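# Move the matching lettered box to the lone box's desk

## Task

Two desks: one holds five boxes grouped together, the other holds a single box. Every box has a letter printed on its top. Find which of the five carries the same letter as the single box and move it onto the single box's desk, resting on the desk surface itself and not stacked on anything. All other boxes must stay on the desks where they started. The robot must not topple or finish leaning. The result only counts if the box stays put without the robot holding it.

## Robot and tools

Robot: a Hello Robot Stretch 3. It has a two-wheeled differential base (0.33 m long, 0.34 m wide), a lift that rides up a mast, and a single telescoping arm that reaches out to the robot's RIGHT side. The arm cannot reach forward, so the gripper is moved fore and aft by driving the base. Turns on the spot pivot at the point between the drive wheels, 0.05 m behind the front edge. With the arm in and the wrist folded, the swept circle has radius 0.28 m; an unfolded, level gripper extends past that circle.

Frames: the base frame sits on the floor between the drive wheels, x forward, y left, z up. hand_pose is reported in this frame at the point where the closed fingertips meet; with all wrist joints at zero its x axis is up, y points back along the arm to the mast, z toward the robot's rear. The odometry frame is wherever the base frame was when the scene began; base_odometry counts wheel rotation only, so slip appears as travel. Heading is positive leftward, range -3.142 to 3.142.

Tool execute_actions: argument "actions" is a list holding one action (or empty, which just reports state and images). An action may contain "base", "joints", or both, plus optional "contact_limits"; the motions begin together. "base" takes one command only: {"translate_m": d}, a relative straight drive in metres from the current spot, forward positive, -1 to 1; or {"rotate_rad": d}, a relative turn in radians, left/counter-clockwise positive, -3.2 to 3.2. No sideways motion. "joints" is a dictionary of absolute targets by name: lift_m 0 to 1.1 (arm height on mast, m); arm_m 0 to 0.52 (extension, m); wrist_yaw_rad -1.345 to 4.42 (0 along the arm, positive swings toward the front, 3.0 folded over the base); wrist_pitch_rad -1.57 to 0.451 (0 level, negative tips fingers down); wrist_roll_rad -2.911 to 2.911 (0 fingers side by side, level); gripper_m -0.089 to 0.179 (bigger is wider; actual fingertip gap is about 0.007 less when nearly shut and 0.025 less when wide, zero below 0.007); head_pan_rad -3.953 to 1.73 (0 forward, positive left, -1.57 looks along the arm); head_tilt_rad -1.53 to 0.419 (negative looks down). Completion tolerances: lift and arm ±0.004, yaw/roll ±0.02, pitch ±0.05, gripper ±0.004, head ±0.02. "contact_limits" accepts only arm_m, a motor_effort percent 1 to 100 at which arm motion halts with contact_stop; lower is gentler but too low halts instantly. "cameras" picks head_camera, nav_camera, wrist_camera or all (omitted/null = all, [] = none). Unknown keys or out-of-range numbers reject the call with no motion. Any single action ends within 15 s. Joints or base not mentioned may keep pushing toward an earlier target unseen by the status lines. If a result reports a stop, remaining motion/wait/finish calls in that reply are skipped.

wait: "seconds" 0 to 10; nothing new is commanded, returns state and images. zoom_image: "camera" plus "region" [x0, y0, x1, y1] in pixels of that camera's newest full image, top-left origin, at most 504 by 504. finished_scene: "scene" number; irreversible, ends the scene and reports success.

Results: base_status and joint_status per motion: done (base: wheels turned the commanded amount, even with slip), off_target (stopped short, may still be pushing), contact_stop, time_out, torque_fault (target dropped, holds where it stopped, unless slack or off). on_its_own covers uncommanded parts; "held at" is the held target, not the actual position. Arm and lift stop on firm contact and go slack until recommanded; a slack lift can sag under load or be lifted by fingertips closing on a surface. Base, wrist and head never contact-stop. A wrist servo overloaded for several seconds goes limp for 10 s. motor_effort is percent of maximum, positive toward higher values, peak in brackets; readings are noisy and biased. Positive wheel effort means pushing forward. lidar_m: 12 distances in 30° sectors, 1st ahead, counter-clockwise (4th left, 7th behind, 10th right), plane 0.17 m up, range 0.15 to 12 m, sees table legs not tops, may be blocked by the robot at low lift. wrist_depth_mm and head_depth_mm are 7x7 grids of median depth (45-1000 mm and 280-4000 mm); head grid follows the sideways head image. base_tilt gives forward/right lean in degrees; turned_by_wheels and turned_by_imu show rotation since the last report.

Cameras: head_camera 896x504 and nav_camera 672x504 fisheye both move with the head; wrist_camera 644x364 rides on the gripper.

Gripping: command gripper_m below the box width to grasp; to let go, open at least 0.02 beyond the touching value. Neither reading nor done proves a grasp; check images/effort. Repeat squeeze with a different value.

Cautions: fold/unfold the wrist only with lift_m 0.32 to 0.95, wrist_pitch_rad -0.4, roll near 0; after folding, lift may drop to 0.25. With yaw below -0.4 keep pitch at -0.5 or lower. Base runs fast (0.30 m/s, 1.9 rad/s) only when lift_m < 0.30, arm_m < 0.03, yaw > 2.54; otherwise 0.10 m/s and 0.63 rad/s. Pushing into something solid with the gripper above about 0.45 m, repeated pushes, driving while holding something fixed, or snagging furniture (especially reversing) can tip the robot; reverse the last move in small steps, free the gripper, and lower lift to about 0.2 if still leaning. Avoid drops, slams, hard pushes, knocking other boxes off. Loose objects may occasionally get nudged by outside disturbances. Time passes while thinking, and the robot holds its last command meanwhile. Shorter robot motion time is better.

Each tool is called after "Request:" as a command line: name --argument value for each argument, lists and objects as JSON in quotes; but a table of rows of numbers goes row by row, as --pt "numbers of a row", without its own name.

## Session

Request:
execute_actions --actions '[]'

Scene clock: 0.00 s.
base_odometry: x=+0.000 y=+0.000 heading=+0.000 (m, m, rad; odometry frame)
turned_by_wheels: +0.000 (rad since the last result)
turned_by_imu: +0.000 (rad since the last result)
base_tilt: forward=-0.8 right=+0.2 (deg)
lidar_m: 0.97 0.95 1.01 1.59 1.57 1.04 0.80 0.79 0.84 1.22 2.20 1.26
head_depth_mm: 1753 1276 1254 1265 1265 1266 1277 / 1783 1166 1170 1167 1174 1181 1184 / 1712 1090 1089 1095 1101 1102 1103 / 1637 1022 1024 1029 1031 1033 1038 / 1577 963 965 968 972 973 977 / 921 909 914 912 919 920 921 / 862 862 865 868 870 870 873
base_status: not commanded
joint_positions: lift_m=+0.441 arm_m=-0.001 wrist_yaw_rad=+2.796 wrist_pitch_rad=-0.336 wrist_roll_rad=-0.008 gripper_m=+0.037 head_pan_rad=-0.008 head_tilt_rad=+0.003
joint_status: not commanded
motor_effort: left_wheel=+0 right_wheel=+0 lift_m=+26 arm_m=+0 wrist_yaw_rad=+1 wrist_pitch_rad=+4 wrist_roll_rad=+0 gripper_m=+0 head_pan_rad=-1 head_tilt_rad=+2 (%)
hand_pose: x=+0.0579 y=+0.0758 z=+0.4728 quat_wxyz=(+0.236, +0.704, -0.002, +0.670) (m; base frame)
wrist_depth_mm: - - - - - 840 724 / - - - - - 891 756 / - - - - - 924 813 / - - - - - 974 822 / - 931 981 937 976 929 856 / - 786 - 777 798 745 771 / 649 - 656 667 659 659 654
pictures: head_camera (sideways: a quarter turn clockwise sets it upright), nav_camera (sideways: a quarter turn counterclockwise sets it upright), wrist_camera
Images, in order (width x height): head_camera 896x504, nav_camera 672x504, wrist_camera 644x364.

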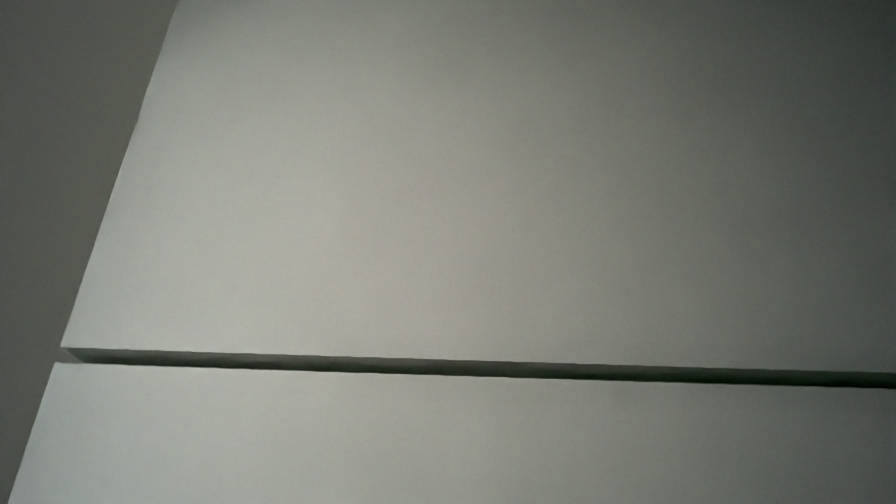

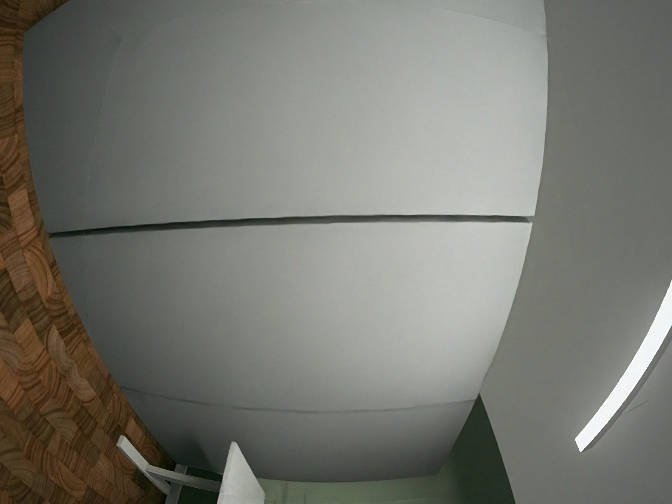

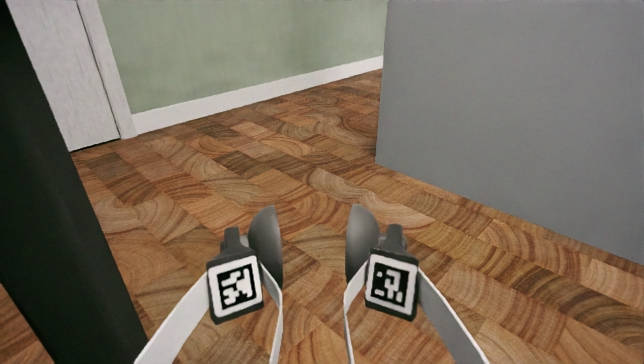

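Request:
execute_actions --actions '[{"joints": {"head_pan_rad": -1.0, "head_tilt_rad": -0.4}}]' --cameras '["head_camera", "nav_camera"]'

Scene clock: 3.63 s.
base_odometry: x=+0.000 y=+0.000 heading=+0.000 (m, m, rad; odometry frame)
turned_by_wheels: +0.000 (rad since the last result)
turned_by_imu: +0.000 (rad since the last result)
base_tilt: forward=-0.8 right=+0.2 (deg)
lidar_m: 0.97 0.96 1.01 1.59 1.57 1.04 0.80 0.79 0.84 1.21 2.20 1.27
head_depth_mm: 1781 1915 2065 1800 2119 1711 1381 / 1809 1927 2089 1775 2284 1717 1374 / 1826 1957 2089 1768 2256 1697 1364 / 1846 1975 2098 1884 2242 1691 1361 / 1867 1992 2137 1855 2215 1683 1352 / 1882 2023 2151 1813 2074 1669 1344 / 1880 1991 2113 2026 2105 1655 1335
base_status: not commanded
joint_positions: lift_m=+0.441 arm_m=-0.001 wrist_yaw_rad=+2.796 wrist_pitch_rad=-0.336 wrist_roll_rad=-0.008 gripper_m=+0.037 head_pan_rad=-0.993 head_tilt_rad=-0.395
joint_status: all done
motor_effort: left_wheel=+0(0) right_wheel=+0(0) lift_m=+26(26) arm_m=+0(0) wrist_yaw_rad=+1(1) wrist_pitch_rad=+4(5) wrist_roll_rad=+0(0) gripper_m=+0(0) head_pan_rad=-4(40) head_tilt_rad=-2(17) (%)
hand_pose: x=+0.0579 y=+0.0758 z=+0.4728 quat_wxyz=(+0.236, +0.704, -0.002, +0.670) (m; base frame)
wrist_depth_mm: - - - - 992 840 729 / - - - - - 876 754 / - - - - - 930 791 / - - - - - 975 822 / - 966 994 961 975 955 864 / - 771 - 775 786 772 779 / 646 - 666 655 663 659 657
pictures: head_camera (sideways: a quarter turn clockwise sets it upright), nav_camera (sideways: a quarter turn counterclockwise sets it upright)
Images, in order (width x height): head_camera 896x504, nav_camera 672x504.

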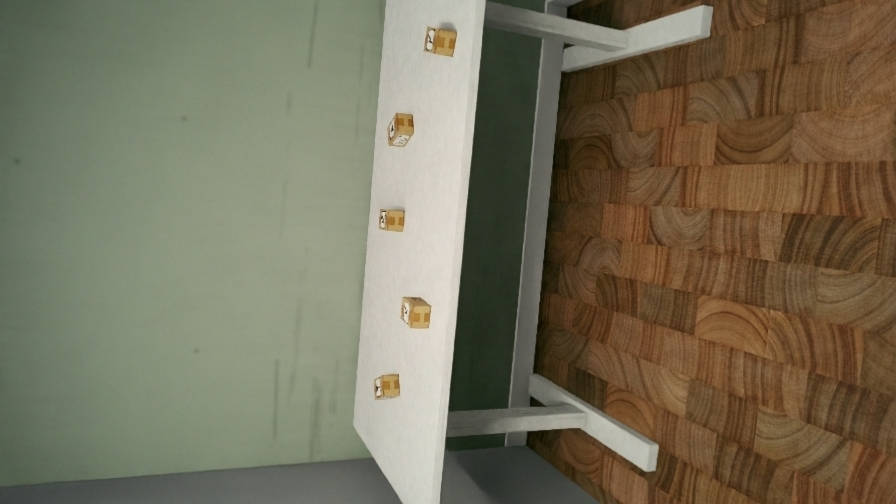

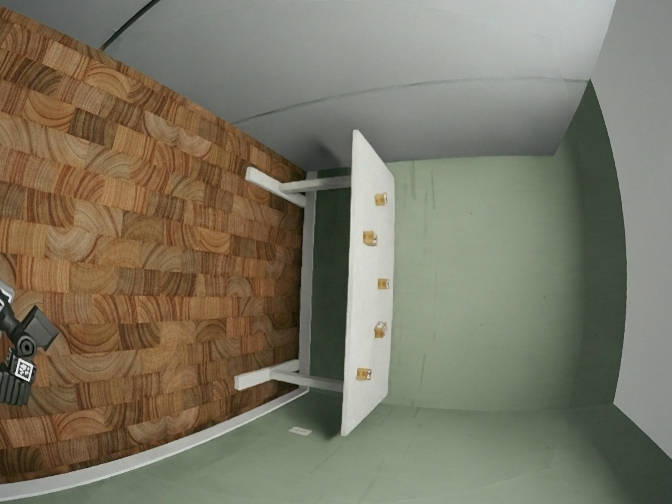

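Request:
zoom_image --camera "head_camera" --region '[350, 10, 500, 250]'

Request:
zoom_image --camera "head_camera" --region '[350, 270, 470, 420]'

Region (350, 10, 500, 250) of head_camera's 896x504 image, scaled by 2.100, with more detail than that image has; it fills the left 315 columns of this view, and the rest is white.

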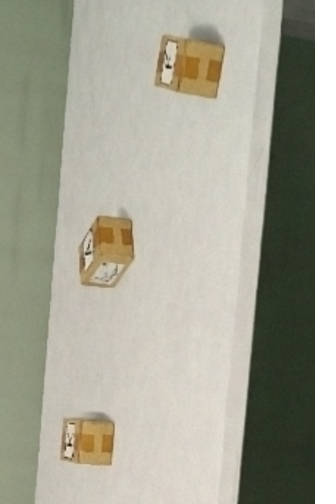

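Region (350, 270, 470, 420) of head_camera's 896x504 image, scaled by 3.360, with more detail than that image has; it fills the left 403 columns of this view, and the rest is white.

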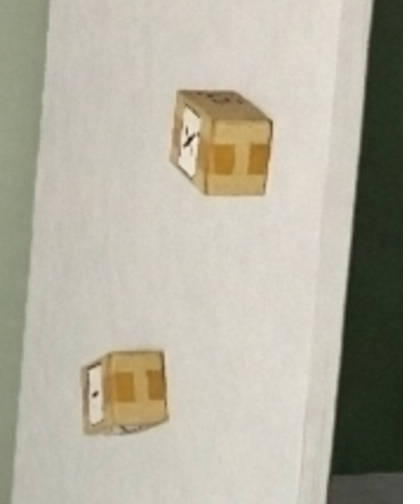

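Request:
execute_actions --actions '[{"joints": {"head_pan_rad": 1.5, "head_tilt_rad": -0.4}}]' --cameras '["head_camera", "nav_camera"]'

Scene clock: 9.73 s.
base_odometry: x=+0.000 y=+0.000 heading=+0.000 (m, m, rad; odometry frame)
turned_by_wheels: +0.000 (rad since the last result)
turned_by_imu: +0.000 (rad since the last result)
base_tilt: forward=-0.8 right=+0.2 (deg)
lidar_m: 0.97 0.95 1.01 1.59 1.57 1.04 0.80 0.79 0.84 1.21 2.20 1.27
head_depth_mm: 1873 2038 2260 2547 2295 1556 1304 / 1740 1896 2072 2293 2272 1722 1375 / 1625 1762 1916 2104 2199 1710 1374 / 1525 1646 1784 1950 2089 1682 1356 / 1448 1551 1666 1826 1957 1679 1350 / 1365 1460 1567 1687 1839 1669 1347 / 1287 1367 1458 1562 1686 1653 1333
base_status: not commanded
joint_positions: lift_m=+0.441 arm_m=-0.001 wrist_yaw_rad=+2.796 wrist_pitch_rad=-0.336 wrist_roll_rad=-0.008 gripper_m=+0.037 head_pan_rad=+1.493 head_tilt_rad=-0.395
joint_status: all done
motor_effort: left_wheel=+0(0) right_wheel=-1(0) lift_m=+26(26) arm_m=+1(0) wrist_yaw_rad=+1(1) wrist_pitch_rad=+5(4) wrist_roll_rad=+0(0) gripper_m=+1(0) head_pan_rad=+1(39) head_tilt_rad=-2(2) (%)
hand_pose: x=+0.0579 y=+0.0758 z=+0.4728 quat_wxyz=(+0.236, +0.704, -0.002, +0.670) (m; base frame)
wrist_depth_mm: - - - - 995 833 721 / - - - - - 877 763 / - - - - - 919 784 / - - - - - 999 835 / - 959 991 940 986 940 852 / - 787 - 788 806 777 771 / 641 - 648 663 661 654 653
pictures: head_camera (sideways: a quarter turn clockwise sets it upright), nav_camera (sideways: a quarter turn counterclockwise sets it upright)
Images, in order (width x height): head_camera 896x504, nav_camera 672x504.

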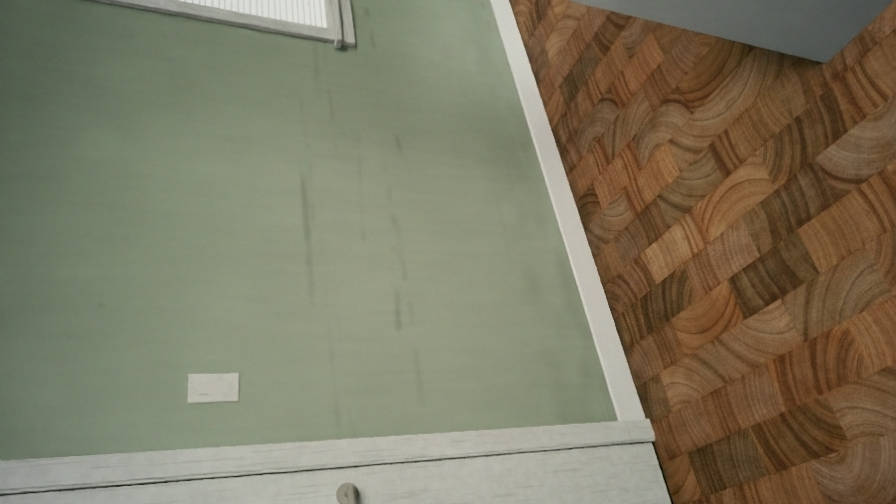

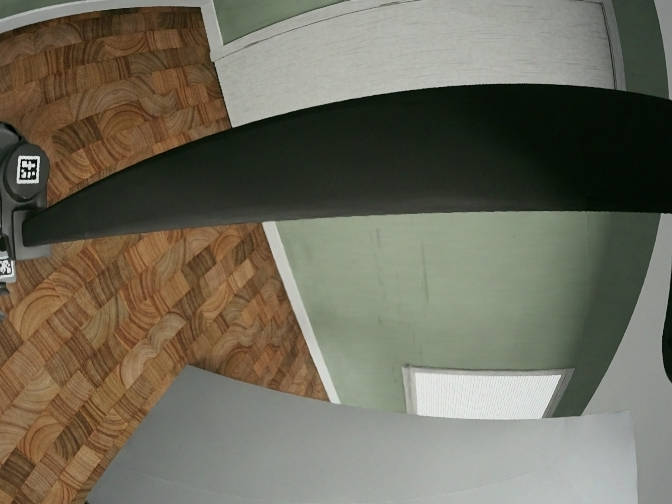

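Request:
execute_actions --actions '[{"base": {"rotate_rad": 1.42}, "joints": {"lift_m": 0.28, "wrist_yaw_rad": 3.0, "wrist_pitch_rad": -0.4, "head_pan_rad": -0.3, "head_tilt_rad": -0.6}}]' --cameras '["head_camera", "nav_camera"]'

Scene clock: 31.10 s.
base_odometry: x=+0.000 y=+0.000 heading=+1.420 (m, m, rad; odometry frame)
turned_by_wheels: +1.420 (rad since the last result)
turned_by_imu: +1.425 (rad since the last result)
base_tilt: forward=-0.9 right=+0.2 (deg)
lidar_m: 1.67 1.56 1.19 0.83 0.79 0.81 1.06 1.83 1.45 1.01 0.95 0.97
head_depth_mm: 805 868 943 1030 1140 1265 1227 / 861 931 1018 1122 1248 1377 1222 / 2228 1032 1123 1233 1385 1441 1214 / 2076 2310 2625 2289 1752 1431 1204 / 1841 2047 2291 2257 1740 1417 1197 / 1674 1822 2023 2134 1725 1408 1192 / 1523 1650 1806 1978 1720 1401 1188
base_status: done
joint_positions: lift_m=+0.281 arm_m=-0.001 wrist_yaw_rad=+2.997 wrist_pitch_rad=-0.416 wrist_roll_rad=-0.008 gripper_m=+0.037 head_pan_rad=-0.293 head_tilt_rad=-0.593
joint_status: all done
motor_effort: left_wheel=-2(8) right_wheel=+2(10) lift_m=+10(22) arm_m=+0(1) wrist_yaw_rad=+3(4) wrist_pitch_rad=+5(5) wrist_roll_rad=+0(0) gripper_m=+0(0) head_pan_rad=-4(40) head_tilt_rad=-3(15) (%)
hand_pose: x=+0.0110 y=+0.0779 z=+0.2938 quat_wxyz=(+0.195, +0.698, +0.097, +0.683) (m; base frame)
wrist_depth_mm: 600 - 872 - - - - / 637 - 889 - - - - / 692 - 885 968 939 945 937 / 702 - 750 738 739 744 719 / 607 600 - 596 634 596 589 / 516 512 - 524 526 508 504 / 461 - - - 441 441 435
pictures: head_camera (sideways: a quarter turn clockwise sets it upright), nav_camera (sideways: a quarter turn counterclockwise sets it upright)
Images, in order (width x height): head_camera 896x504, nav_camera 672x504.

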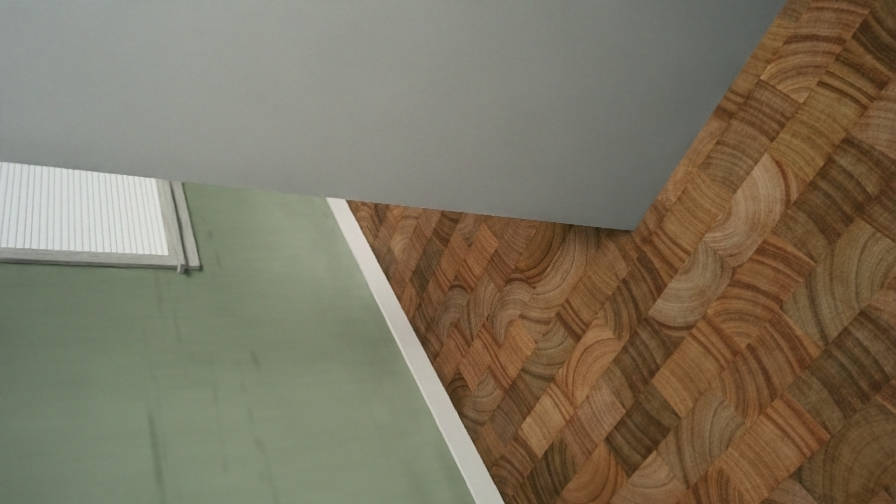

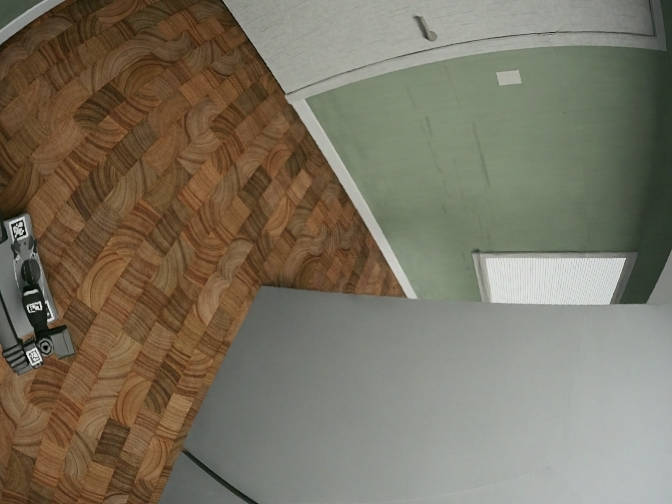

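Request:
execute_actions --actions '[{"base": {"translate_m": 1.0}, "joints": {"head_pan_rad": -0.9, "head_tilt_rad": -0.5}}]' --cameras '["head_camera", "nav_camera"]'

Scene clock: 41.13 s.
base_odometry: x=+0.150 y=+0.989 heading=+1.420 (m, m, rad; odometry frame)
turned_by_wheels: +0.000 (rad since the last result)
turned_by_imu: +0.005 (rad since the last result)
base_tilt: forward=-0.8 right=+0.2 (deg)
lidar_m: 0.77 0.71 0.72 0.95 1.34 1.37 1.81 1.98 0.60 0.46 0.76 1.11
head_depth_mm: 2760 3003 3223 810 767 729 693 / 2816 2995 3330 2666 1956 1105 1025 / 2822 3062 3392 2666 1949 1542 1267 / 2846 3090 3273 2635 1921 1526 1265 / 2856 3074 2882 2597 1909 1516 1254 / 2220 2343 2467 2400 1893 1504 1246 / 1634 1697 1777 1866 1817 1494 1236
base_status: done
joint_positions: lift_m=+0.281 arm_m=-0.001 wrist_yaw_rad=+2.998 wrist_pitch_rad=-0.416 wrist_roll_rad=-0.008 gripper_m=+0.037 head_pan_rad=-0.893 head_tilt_rad=-0.507
joint_status: all done
motor_effort: left_wheel=-1(6) right_wheel=+2(10) lift_m=+10(10) arm_m=+0(0) wrist_yaw_rad=+3(3) wrist_pitch_rad=+5(5) wrist_roll_rad=+0(0) gripper_m=+1(0) head_pan_rad=-4(33) head_tilt_rad=+2(11) (%)
hand_pose: x=+0.0109 y=+0.0779 z=+0.2938 quat_wxyz=(+0.195, +0.697, +0.097, +0.683) (m; base frame)
wrist_depth_mm: - - - - 816 670 562 / - - - - 874 700 598 / 966 - 928 956 880 744 643 / 749 717 736 725 725 722 664 / 610 608 - 602 623 594 603 / 513 513 - 526 519 519 508 / 462 - - - 443 437 437
pictures: head_camera (sideways: a quarter turn clockwise sets it upright), nav_camera (sideways: a quarter turn counterclockwise sets it upright)
Images, in order (width x height): head_camera 896x504, nav_camera 672x504.

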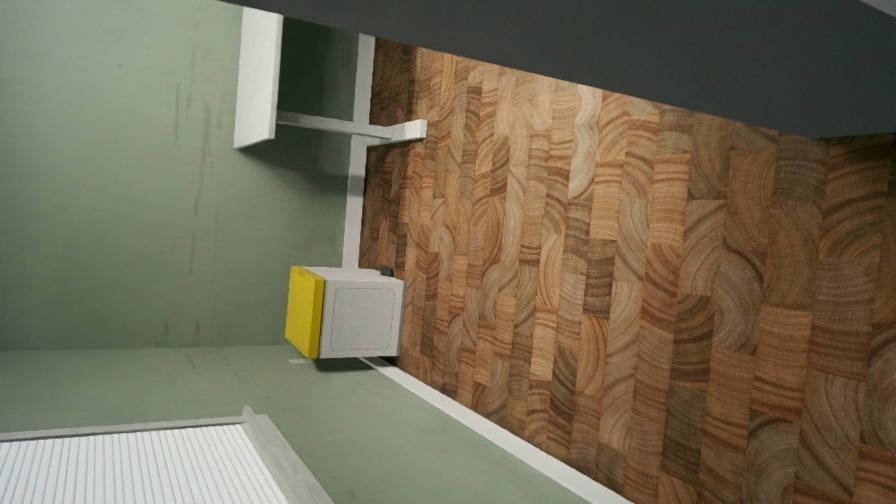

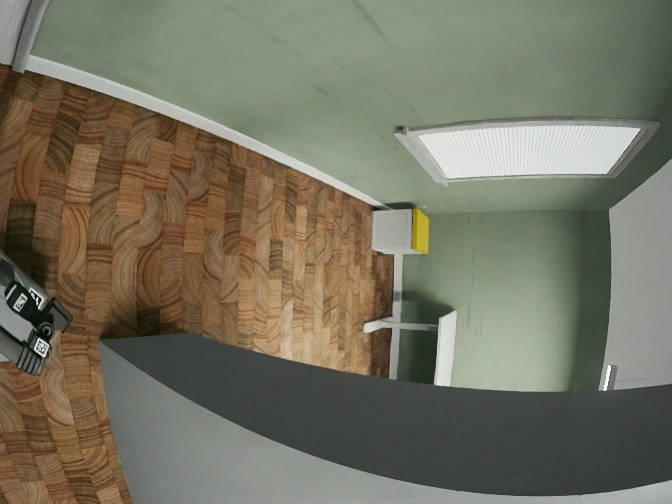

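Request:
execute_actions --actions '[{"base": {"translate_m": 0.34}}]' --cameras '["nav_camera"]'

Request:
execute_actions --actions '[{"base": {"rotate_rad": -0.98}, "joints": {"head_pan_rad": -0.4, "head_tilt_rad": -0.5}}]' --cameras '["head_camera", "nav_camera"]'

Scene clock: 49.97 s.
base_odometry: x=+0.202 y=+1.325 heading=+1.420 (m, m, rad; odometry frame)
turned_by_wheels: +0.000 (rad since the last result)
turned_by_imu: +0.002 (rad since the last result)
base_tilt: forward=-0.8 right=+0.2 (deg)
lidar_m: 0.47 0.44 0.45 0.57 1.44 1.57 2.07 1.03 0.57 0.71 2.18 0.67
head_depth_mm: 2612 2891 3092 2698 1978 1551 1282 / 2650 2877 3150 2670 1957 1549 1272 / 2664 2872 3178 2633 1948 1530 1271 / 2690 2941 2689 2628 1927 1523 1259 / 2068 2258 2466 2355 1918 1516 1254 / 1316 1392 1449 1583 1667 1477 1247 / 968 1027 1072 1117 1168 1223 1184
base_status: done
joint_positions: lift_m=+0.281 arm_m=-0.001 wrist_yaw_rad=+2.998 wrist_pitch_rad=-0.416 wrist_roll_rad=-0.008 gripper_m=+0.037 head_pan_rad=-0.893 head_tilt_rad=-0.507
joint_status: not commanded
motor_effort: left_wheel=-2(8) right_wheel=+2(10) lift_m=+11(10) arm_m=+0(1) wrist_yaw_rad=+2(2) wrist_pitch_rad=+5(5) wrist_roll_rad=+0(0) gripper_m=+1(0) head_pan_rad=-4(4) head_tilt_rad=+2(2) (%)
hand_pose: x=+0.0109 y=+0.0779 z=+0.2938 quat_wxyz=(+0.195, +0.697, +0.097, +0.683) (m; base frame)
wrist_depth_mm: - - 865 627 500 419 353 / - - 998 678 540 440 369 / 958 - 928 742 581 464 388 / 740 706 759 721 617 498 415 / 606 606 - 598 596 509 434 / 517 512 - 530 526 502 438 / 459 - - - 441 441 434
pictures: nav_camera (sideways: a quarter turn counterclockwise sets it upright)
Images, in order (width x height): nav_camera 672x504.

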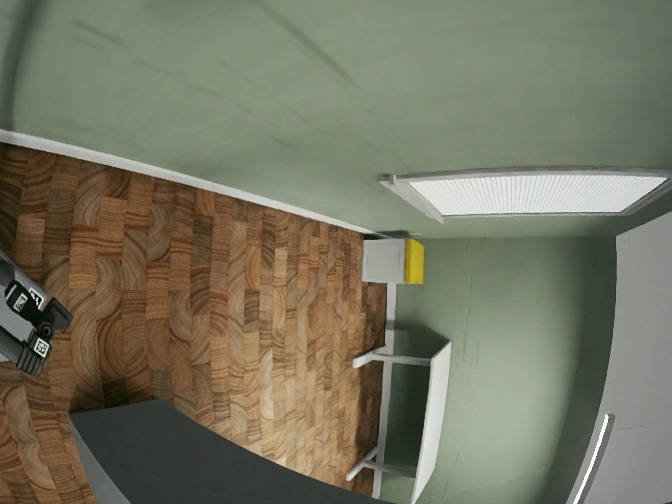

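Scene clock: 51.90 s.
base_odometry: x=+0.202 y=+1.325 heading=+0.440 (m, m, rad; odometry frame)
turned_by_wheels: -0.980 (rad since the last result)
turned_by_imu: -0.981 (rad since the last result)
base_tilt: forward=-0.8 right=+0.2 (deg)
lidar_m: 1.68 0.62 0.46 0.44 0.46 0.61 1.53 1.59 2.18 0.81 0.57 0.75
head_depth_mm: 635 663 692 725 761 798 841 / 3208 3451 3404 852 901 955 1015 / 3070 3278 3574 2646 1952 1487 1210 / 2942 3131 3507 2628 1920 1535 1262 / 2843 3004 3328 2598 1920 1515 1256 / 2699 2896 3140 2543 1883 1512 1246 / 2608 2802 3094 2544 1893 1498 1238
base_status: done
joint_positions: lift_m=+0.281 arm_m=-0.001 wrist_yaw_rad=+2.998 wrist_pitch_rad=-0.416 wrist_roll_rad=-0.008 gripper_m=+0.037 head_pan_rad=-0.407 head_tilt_rad=-0.507
joint_status: all done
motor_effort: left_wheel=+2(11) right_wheel=-3(9) lift_m=+10(10) arm_m=+0(0) wrist_yaw_rad=+3(3) wrist_pitch_rad=+5(5) wrist_roll_rad=+0(0) gripper_m=+0(1) head_pan_rad=+3(27) head_tilt_rad=+3(2) (%)
hand_pose: x=+0.0109 y=+0.0779 z=+0.2938 quat_wxyz=(+0.195, +0.697, +0.097, +0.683) (m; base frame)
wrist_depth_mm: 407 - 436 453 466 484 512 / 424 - 471 487 509 534 563 / 463 - 513 537 571 593 625 / 495 534 563 578 608 656 669 / 544 566 - 602 615 606 592 / 521 510 - 527 526 511 511 / 456 - - - 443 439 438
pictures: head_camera (sideways: a quarter turn clockwise sets it upright), nav_camera (sideways: a quarter turn counterclockwise sets it upright)
Images, in order (width x height): head_camera 896x504, nav_camera 672x504.

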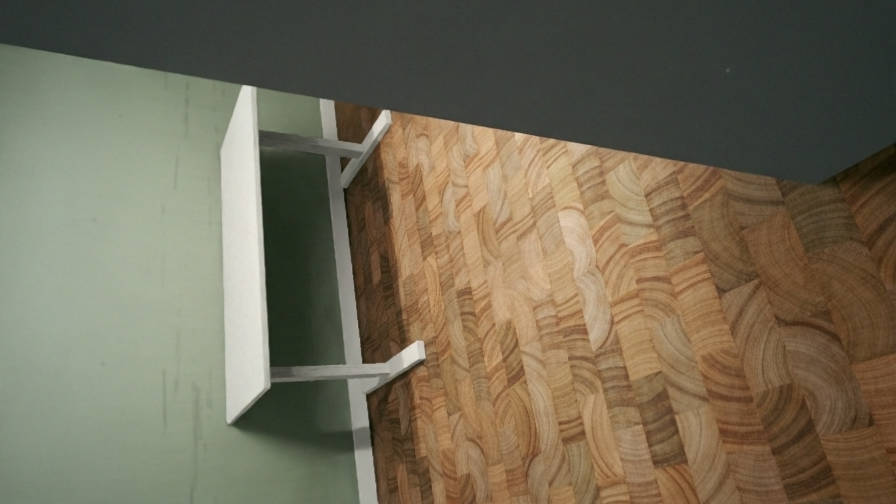

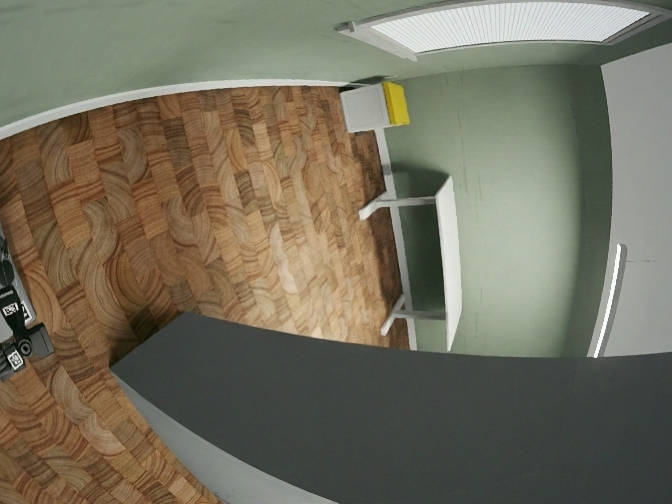

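Request:
execute_actions --actions '[{"base": {"translate_m": 1.0}, "joints": {"head_pan_rad": -1.4, "head_tilt_rad": -0.4}}]' --cameras '["head_camera", "nav_camera"]'

Scene clock: 59.37 s.
base_odometry: x=+1.106 y=+1.751 heading=+0.440 (m, m, rad; odometry frame)
turned_by_wheels: +0.000 (rad since the last result)
turned_by_imu: +0.005 (rad since the last result)
base_tilt: forward=-0.8 right=+0.3 (deg)
lidar_m: 1.57 0.61 0.45 0.43 0.45 0.62 1.70 0.75 0.63 1.46 2.64 1.93
head_depth_mm: 2630 2106 2201 2112 1566 1600 1329 / 2731 2935 3139 3210 2220 1697 1364 / 2759 3004 3174 3131 2222 1684 1352 / 2812 3008 3189 3172 2190 1670 1347 / 2872 3065 3284 2968 2165 1653 1340 / 2892 3107 3355 3104 2154 1650 1333 / 2946 3215 3455 3077 2135 1635 1323
base_status: done
joint_positions: lift_m=+0.281 arm_m=-0.001 wrist_yaw_rad=+2.998 wrist_pitch_rad=-0.416 wrist_roll_rad=-0.008 gripper_m=+0.037 head_pan_rad=-1.393 head_tilt_rad=-0.409
joint_status: all done
motor_effort: left_wheel=+1(12) right_wheel=-2(5) lift_m=+10(10) arm_m=-1(1) wrist_yaw_rad=+3(2) wrist_pitch_rad=+5(5) wrist_roll_rad=+1(0) gripper_m=+0(0) head_pan_rad=-4(41) head_tilt_rad=+4(11) (%)
hand_pose: x=+0.0109 y=+0.0779 z=+0.2938 quat_wxyz=(+0.195, +0.697, +0.097, +0.683) (m; base frame)
wrist_depth_mm: 398 - 429 439 461 483 498 / 437 - 462 479 501 525 552 / 467 - 503 528 548 582 607 / 513 534 561 572 604 633 662 / 553 571 - 607 629 591 600 / 512 514 - 535 531 506 508 / 451 - - - 444 441 442
pictures: head_camera (sideways: a quarter turn clockwise sets it upright), nav_camera (sideways: a quarter turn counterclockwise sets it upright)
Images, in order (width x height): head_camera 896x504, nav_camera 672x504.

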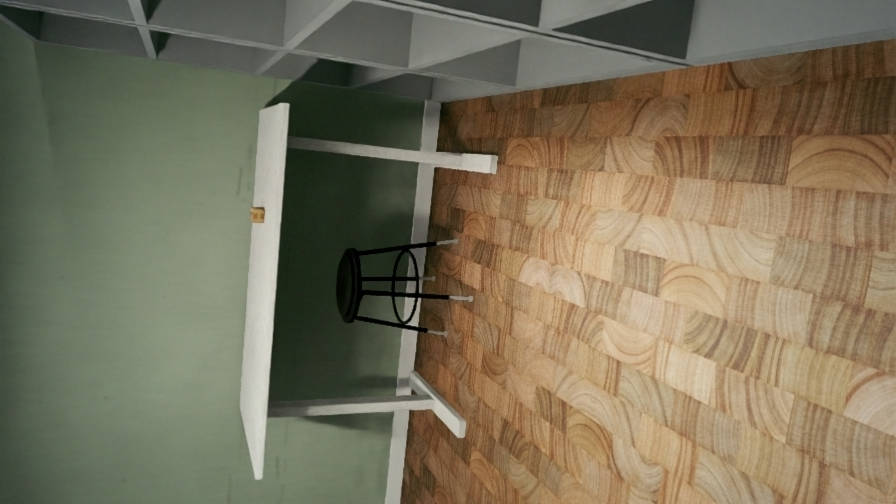

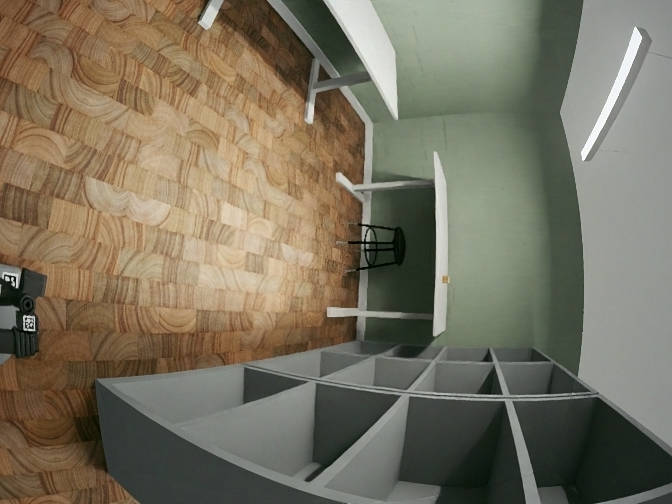

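Request:
execute_actions --actions '[{"base": {"rotate_rad": -1.42}, "joints": {"head_pan_rad": 0.0, "head_tilt_rad": -0.4}}]' --cameras '["nav_camera"]'

Request:
execute_actions --actions '[{"base": {"translate_m": 1.0}}]' --cameras '["head_camera"]'

Scene clock: 72.03 s.
base_odometry: x=+1.106 y=+1.751 heading=-0.980 (m, m, rad; odometry frame)
turned_by_wheels: -1.420 (rad since the last result)
turned_by_imu: -1.420 (rad since the last result)
base_tilt: forward=-0.8 right=+0.2 (deg)
lidar_m: 2.90 2.64 1.93 1.09 0.54 0.44 0.43 0.48 0.74 2.54 0.66 0.63
head_depth_mm: 1931 2033 1840 1443 1475 1548 1292 / 2709 2941 3066 2500 2217 1657 1357 / 2764 2955 3175 3152 2224 1688 1353 / 2793 2993 3228 3186 2210 1676 1348 / 2818 3015 3233 2969 2192 1661 1340 / 2844 3054 3335 3122 2154 1648 1333 / 2882 3071 3322 3078 2135 1639 1329
base_status: done
joint_positions: lift_m=+0.281 arm_m=-0.001 wrist_yaw_rad=+2.998 wrist_pitch_rad=-0.416 wrist_roll_rad=-0.008 gripper_m=+0.037 head_pan_rad=-0.007 head_tilt_rad=-0.408
joint_status: all done
motor_effort: left_wheel=+2(10) right_wheel=-2(10) lift_m=+10(10) arm_m=+0(0) wrist_yaw_rad=+3(2) wrist_pitch_rad=+5(5) wrist_roll_rad=+0(0) gripper_m=+0(0) head_pan_rad=+3(39) head_tilt_rad=+3(4) (%)
hand_pose: x=+0.0109 y=+0.0779 z=+0.2938 quat_wxyz=(+0.195, +0.697, +0.097, +0.683) (m; base frame)
wrist_depth_mm: 520 - - - - - - / 552 - - - - - - / 539 - 973 947 947 951 943 / 545 667 738 750 756 732 738 / 540 612 - 598 628 598 594 / 506 512 - 533 532 510 505 / 461 - - - 437 444 441
pictures: nav_camera (sideways: a quarter turn counterclockwise sets it upright)
Images, in order (width x height): nav_camera 672x504.

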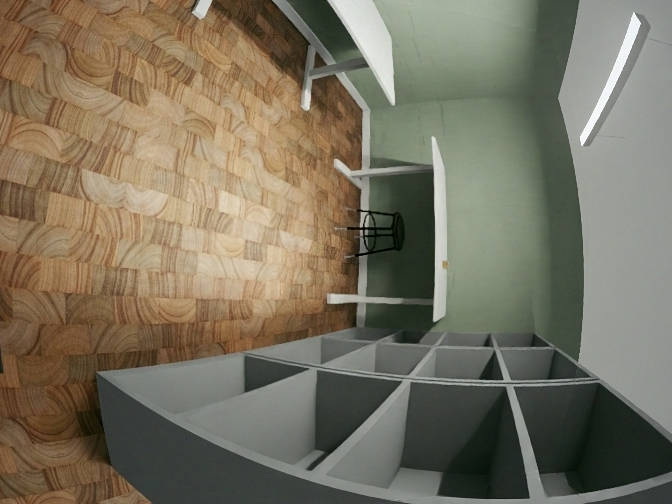

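Scene clock: 77.07 s.
base_odometry: x=+1.663 y=+0.920 heading=-0.980 (m, m, rad; odometry frame)
turned_by_wheels: +0.000 (rad since the last result)
turned_by_imu: +0.005 (rad since the last result)
base_tilt: forward=-0.8 right=+0.2 (deg)
lidar_m: 1.91 2.17 1.89 1.66 1.78 1.44 1.43 0.66 0.74 0.95 0.65 1.44
head_depth_mm: 1881 2014 2138 2281 2138 1650 1372 / 1910 2055 2009 2358 2156 1695 1361 / 1938 2063 2177 2413 2217 1684 1356 / 1948 2097 2199 2456 2186 1678 1349 / 1978 2131 2213 2121 2166 1657 1343 / 2012 2156 2259 2499 2152 1647 1330 / 2032 2190 2264 2539 2136 1641 1324
base_status: done
joint_positions: lift_m=+0.281 arm_m=-0.001 wrist_yaw_rad=+2.998 wrist_pitch_rad=-0.416 wrist_roll_rad=-0.008 gripper_m=+0.037 head_pan_rad=-0.007 head_tilt_rad=-0.408
joint_status: not commanded
motor_effort: left_wheel=+1(12) right_wheel=-2(6) lift_m=+10(10) arm_m=+0(0) wrist_yaw_rad=+2(3) wrist_pitch_rad=+5(5) wrist_roll_rad=+0(0) gripper_m=+0(1) head_pan_rad=+3(2) head_tilt_rad=+3(3) (%)
hand_pose: x=+0.0109 y=+0.0779 z=+0.2938 quat_wxyz=(+0.195, +0.697, +0.097, +0.683) (m; base frame)
wrist_depth_mm: - - - - - - - / - - - - - - - / 942 - 960 967 967 915 923 / 738 744 734 735 728 726 724 / 622 607 - 599 622 598 594 / 515 514 - 521 515 511 511 / 461 - - - 444 438 436
pictures: head_camera (sideways: a quarter turn clockwise sets it upright)
Images, in order (width x height): head_camera 896x504.

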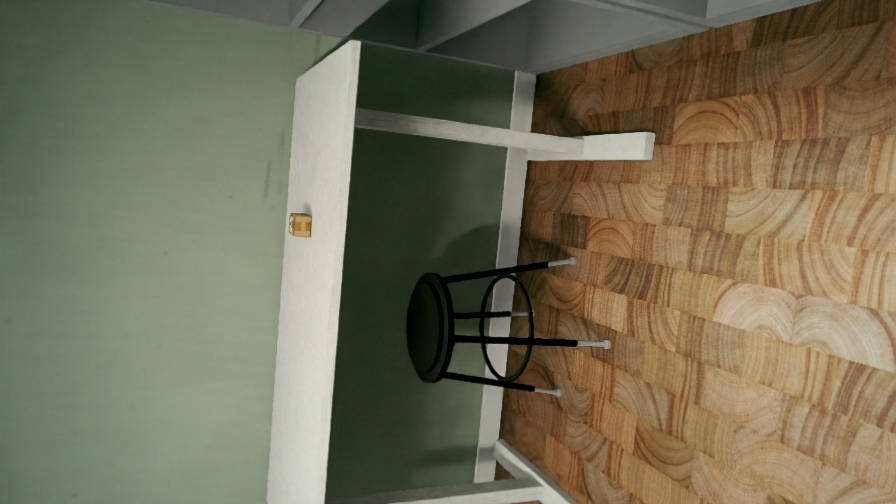

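Request:
execute_actions --actions '[{"base": {"translate_m": 1.0}}]' --cameras '["head_camera", "nav_camera"]'

Scene clock: 84.13 s.
base_odometry: x=+2.220 y=+0.090 heading=-0.980 (m, m, rad; odometry frame)
turned_by_wheels: +0.000 (rad since the last result)
turned_by_imu: +0.005 (rad since the last result)
base_tilt: forward=-0.8 right=+0.2 (deg)
lidar_m: 0.76 1.04 1.93 1.46 2.12 2.37 2.43 0.82 0.84 0.87 0.75 0.95
head_depth_mm: 1076 1149 1238 923 650 1538 1221 / 1091 1166 1253 908 646 1591 1360 / 1101 1183 1260 847 669 1617 1357 / 1117 1201 1285 883 663 1613 1316 / 1130 1209 1293 871 689 1068 1309 / 1145 1238 1301 859 683 1019 1267 / 1166 1248 1320 847 1131 1493 1290
base_status: done
joint_positions: lift_m=+0.281 arm_m=-0.001 wrist_yaw_rad=+2.998 wrist_pitch_rad=-0.416 wrist_roll_rad=-0.008 gripper_m=+0.037 head_pan_rad=-0.007 head_tilt_rad=-0.407
joint_status: not commanded
motor_effort: left_wheel=+0(10) right_wheel=-1(7) lift_m=+9(10) arm_m=+0(1) wrist_yaw_rad=+2(2) wrist_pitch_rad=+5(5) wrist_roll_rad=+0(0) gripper_m=+0(1) head_pan_rad=+2(2) head_tilt_rad=+2(4) (%)
hand_pose: x=+0.0109 y=+0.0779 z=+0.2938 quat_wxyz=(+0.195, +0.697, +0.097, +0.683) (m; base frame)
wrist_depth_mm: - - - - - - - / - - - - - - - / 975 - 949 984 964 933 940 / 735 713 742 736 721 737 723 / 613 603 - 604 617 609 595 / 514 514 - 525 525 510 512 / 459 - - - 439 443 439
pictures: head_camera (sideways: a quarter turn clockwise sets it upright), nav_camera (sideways: a quarter turn counterclockwise sets it upright)
Images, in order (width x height): head_camera 896x504, nav_camera 672x504.

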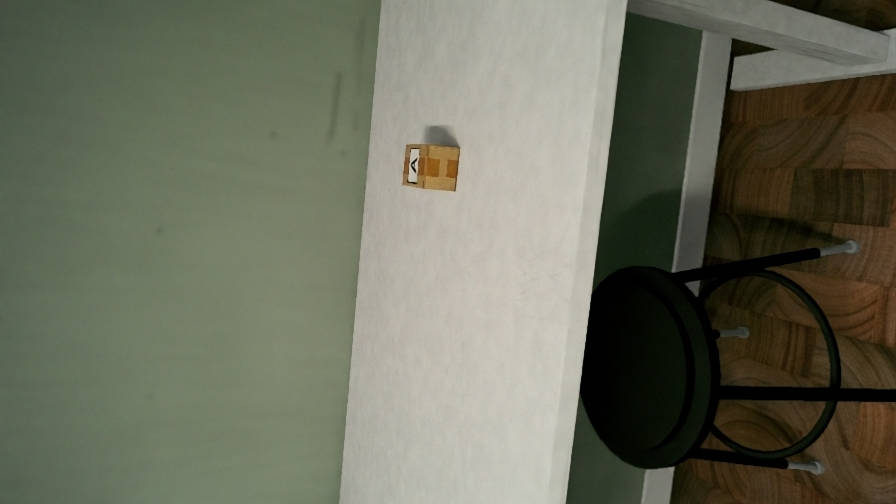

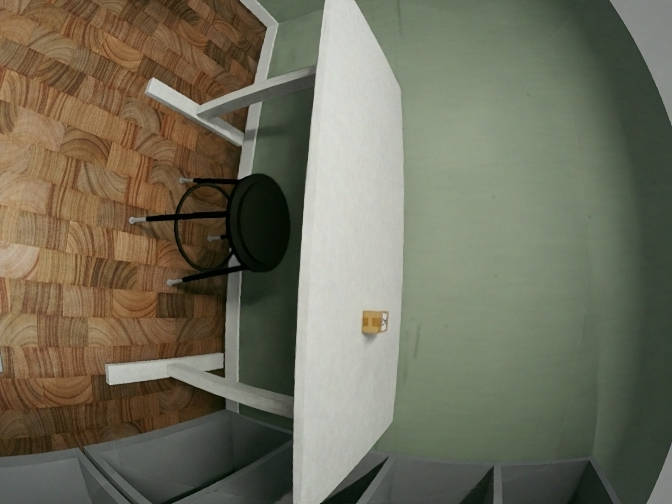

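Request:
zoom_image --camera "head_camera" --region '[390, 130, 480, 200]'

Region (390, 130, 480, 200) of head_camera's 896x504 image, scaled by 5.600, with more detail than that image has.

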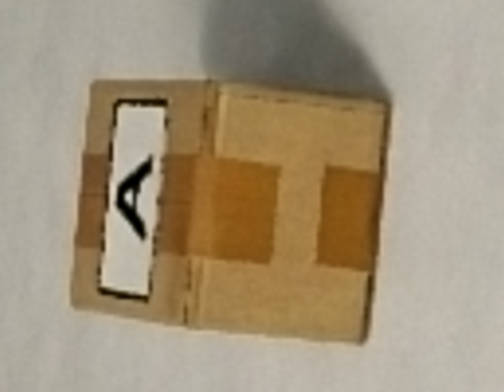

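Request:
execute_actions --actions '[{"base": {"translate_m": -1.0}, "joints": {"head_pan_rad": -3.1, "head_tilt_rad": -0.6}}]' --cameras '["nav_camera"]'

Request:
execute_actions --actions '[{"base": {"translate_m": -0.94}}]' --cameras '["nav_camera"]'

Scene clock: 118.13 s.
base_odometry: x=+1.663 y=+0.920 heading=-0.980 (m, m, rad; odometry frame)
turned_by_wheels: +0.000 (rad since the last result)
turned_by_imu: -0.005 (rad since the last result)
base_tilt: forward=-0.9 right=+0.2 (deg)
lidar_m: 1.90 2.17 1.89 1.66 1.78 1.44 1.43 0.66 0.73 0.95 0.65 1.44
head_depth_mm: 1132 1240 1371 1565 1710 1453 1226 / 1149 1256 1414 1590 1725 1445 1216 / 1171 1296 1449 1642 1750 1430 1206 / 1196 1326 1480 1676 1753 1426 1201 / 1218 1357 1514 1726 1742 1417 1192 / 1242 1385 1554 1765 1720 1410 1189 / 1265 1404 1585 1816 1712 1409 1182
base_status: done
joint_positions: lift_m=+0.281 arm_m=-0.001 wrist_yaw_rad=+2.998 wrist_pitch_rad=-0.416 wrist_roll_rad=-0.008 gripper_m=+0.037 head_pan_rad=-3.093 head_tilt_rad=-0.593
joint_status: all done
motor_effort: left_wheel=+2(9) right_wheel=-2(10) lift_m=+10(10) arm_m=+0(0) wrist_yaw_rad=+3(2) wrist_pitch_rad=+5(4) wrist_roll_rad=+0(0) gripper_m=+1(1) head_pan_rad=-3(40) head_tilt_rad=-2(13) (%)
hand_pose: x=+0.0109 y=+0.0779 z=+0.2938 quat_wxyz=(+0.195, +0.697, +0.097, +0.683) (m; base frame)
wrist_depth_mm: - - - - - - - / - - - - - - - / 956 - 955 946 934 934 934 / 761 726 748 741 729 727 730 / 612 613 - 608 620 604 601 / 511 512 - 525 535 511 498 / 461 - - - 441 437 438
pictures: nav_camera (sideways: a quarter turn counterclockwise sets it upright)
Images, in order (width x height): nav_camera 672x504.

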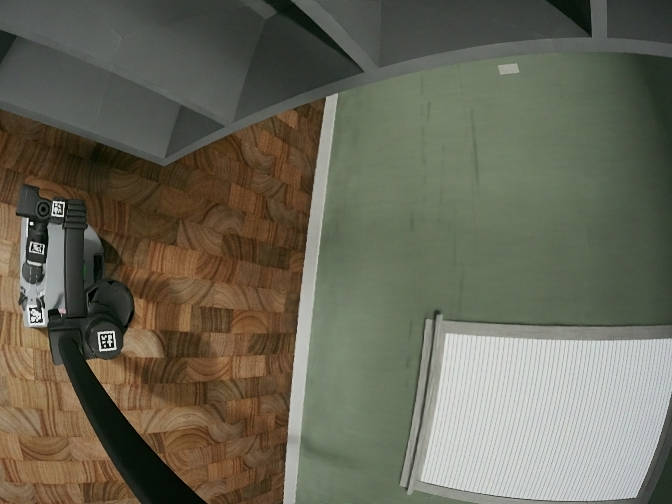

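Scene clock: 122.97 s.
base_odometry: x=+1.140 y=+1.701 heading=-0.980 (m, m, rad; odometry frame)
turned_by_wheels: +0.000 (rad since the last result)
turned_by_imu: -0.004 (rad since the last result)
base_tilt: forward=-0.9 right=+0.2 (deg)
lidar_m: 2.88 2.59 1.90 1.24 0.62 0.50 0.49 0.54 0.84 2.55 0.59 0.60
head_depth_mm: 371 409 454 511 576 681 820 / 378 417 465 523 600 705 851 / 385 425 475 536 618 728 887 / 391 433 485 551 635 752 923 / 399 443 496 565 654 779 965 / 406 451 507 581 674 811 1008 / 414 461 520 596 698 841 1061
base_status: done
joint_positions: lift_m=+0.281 arm_m=-0.001 wrist_yaw_rad=+2.998 wrist_pitch_rad=-0.416 wrist_roll_rad=-0.008 gripper_m=+0.037 head_pan_rad=-3.093 head_tilt_rad=-0.593
joint_status: not commanded
motor_effort: left_wheel=+1(8) right_wheel=-3(10) lift_m=+10(9) arm_m=+0(0) wrist_yaw_rad=+3(2) wrist_pitch_rad=+5(5) wrist_roll_rad=+0(0) gripper_m=+0(0) head_pan_rad=-4(3) head_tilt_rad=-2(2) (%)
hand_pose: x=+0.0109 y=+0.0779 z=+0.2938 quat_wxyz=(+0.195, +0.697, +0.097, +0.683) (m; base frame)
wrist_depth_mm: 598 - - - - - - / 629 - - - - - - / 616 - 981 957 972 961 946 / 622 712 748 739 728 744 741 / 585 614 - 598 624 601 592 / 518 513 - 531 522 512 510 / 459 - - - 441 443 442
pictures: nav_camera (sideways: a quarter turn counterclockwise sets it upright)
Images, in order (width x height): nav_camera 672x504.

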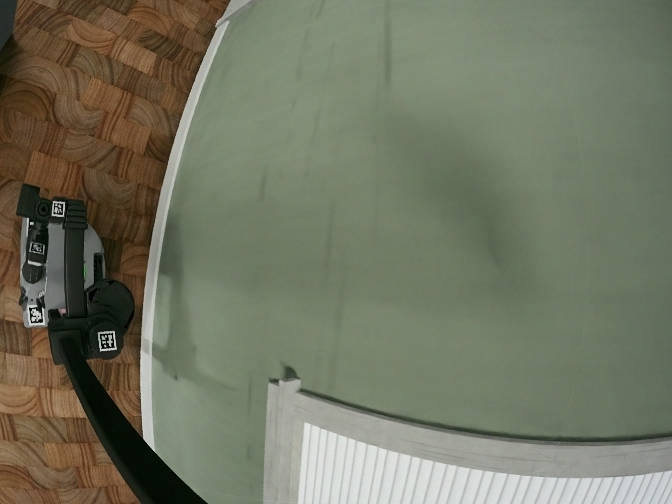

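Request:
execute_actions --actions '[{"base": {"rotate_rad": -1.64}, "joints": {"head_pan_rad": 0.3, "head_tilt_rad": -0.6}}]' --cameras '["nav_camera"]'

Request:
execute_actions --actions '[{"base": {"translate_m": 1.0}, "joints": {"head_pan_rad": 1.2, "head_tilt_rad": -0.6}}]' --cameras '["nav_camera"]'

Scene clock: 130.23 s.
base_odometry: x=+1.140 y=+1.701 heading=-2.620 (m, m, rad; odometry frame)
turned_by_wheels: -1.640 (rad since the last result)
turned_by_imu: -1.640 (rad since the last result)
base_tilt: forward=-0.8 right=+0.1 (deg)
lidar_m: 2.55 0.62 0.59 2.33 2.60 1.90 1.52 0.66 0.51 0.49 0.53 0.76
head_depth_mm: 2022 2213 2426 2346 1791 1457 1227 / 2090 2279 2536 2326 1785 1449 1218 / 2147 2370 2632 2283 1773 1435 1219 / 2219 2455 2721 2264 1758 1433 1206 / 2303 2551 2834 2245 1737 1423 1200 / 755 801 875 963 1075 1208 1189 / 628 674 724 784 856 938 1037
base_status: done
joint_positions: lift_m=+0.281 arm_m=-0.001 wrist_yaw_rad=+2.998 wrist_pitch_rad=-0.416 wrist_roll_rad=-0.008 gripper_m=+0.037 head_pan_rad=+0.293 head_tilt_rad=-0.593
joint_status: all done
motor_effort: left_wheel=+1(11) right_wheel=-2(9) lift_m=+10(10) arm_m=+0(1) wrist_yaw_rad=+2(3) wrist_pitch_rad=+5(5) wrist_roll_rad=+0(0) gripper_m=+0(0) head_pan_rad=+2(39) head_tilt_rad=-3(2) (%)
hand_pose: x=+0.0109 y=+0.0779 z=+0.2938 quat_wxyz=(+0.195, +0.697, +0.097, +0.683) (m; base frame)
wrist_depth_mm: - - - - - - 506 / - - - - - 592 563 / 961 - 962 973 906 626 610 / 756 723 737 751 737 671 671 / 612 609 - 605 629 600 599 / 511 508 - 528 521 502 514 / 459 - - - 444 438 435
pictures: nav_camera (sideways: a quarter turn counterclockwise sets it upright)
Images, in order (width x height): nav_camera 672x504.

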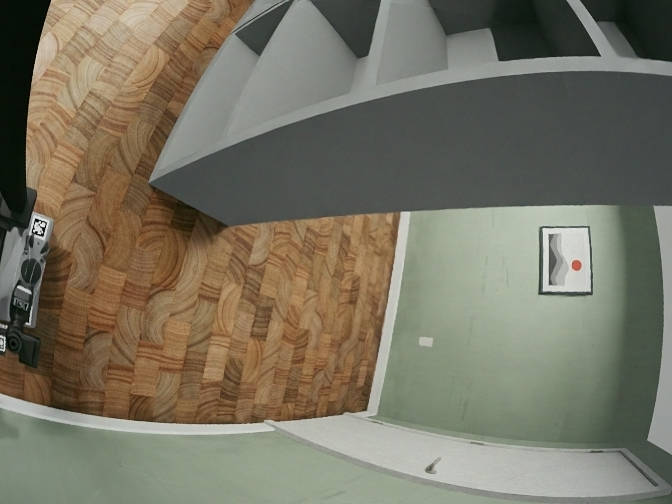

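Scene clock: 135.27 s.
base_odometry: x=+0.273 y=+1.202 heading=-2.620 (m, m, rad; odometry frame)
turned_by_wheels: +0.000 (rad since the last result)
turned_by_imu: +0.005 (rad since the last result)
base_tilt: forward=-0.9 right=+0.2 (deg)
lidar_m: 1.54 1.64 2.39 0.60 0.50 0.61 1.73 0.75 0.58 0.57 0.61 0.85
head_depth_mm: 2167 2243 2344 2250 1794 1464 1224 / 2552 2633 2788 2310 1783 1446 1217 / 2865 3001 3070 2299 1771 1434 1218 / 2789 2954 3224 2277 1757 1427 1207 / 2700 2834 3169 2237 1743 1416 1199 / 2633 2787 3095 2222 1724 1404 1190 / 2527 2674 2906 2190 1708 1400 1183
base_status: done
joint_positions: lift_m=+0.281 arm_m=-0.001 wrist_yaw_rad=+2.998 wrist_pitch_rad=-0.416 wrist_roll_rad=-0.008 gripper_m=+0.037 head_pan_rad=+1.193 head_tilt_rad=-0.594
joint_status: all done
motor_effort: left_wheel=+1(12) right_wheel=-2(6) lift_m=+10(10) arm_m=-1(0) wrist_yaw_rad=+2(2) wrist_pitch_rad=+4(4) wrist_roll_rad=+0(0) gripper_m=+0(0) head_pan_rad=+2(40) head_tilt_rad=-3(3) (%)
hand_pose: x=+0.0109 y=+0.0779 z=+0.2938 quat_wxyz=(+0.195, +0.697, +0.097, +0.683) (m; base frame)
wrist_depth_mm: 383 - - - - - - / 413 - - - - - - / 451 - 895 929 960 934 949 / 497 508 742 738 735 741 723 / 561 563 - 602 625 602 597 / 509 512 - 530 520 504 505 / 461 - - - 443 437 441
pictures: nav_camera (sideways: a quarter turn counterclockwise sets it upright)
Images, in order (width x height): nav_camera 672x504.

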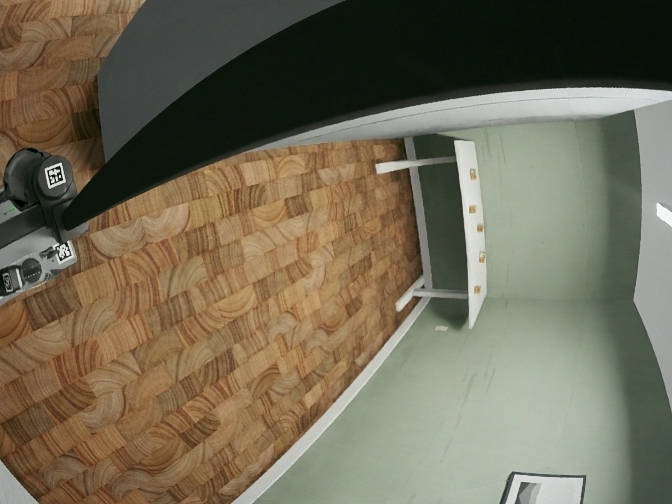

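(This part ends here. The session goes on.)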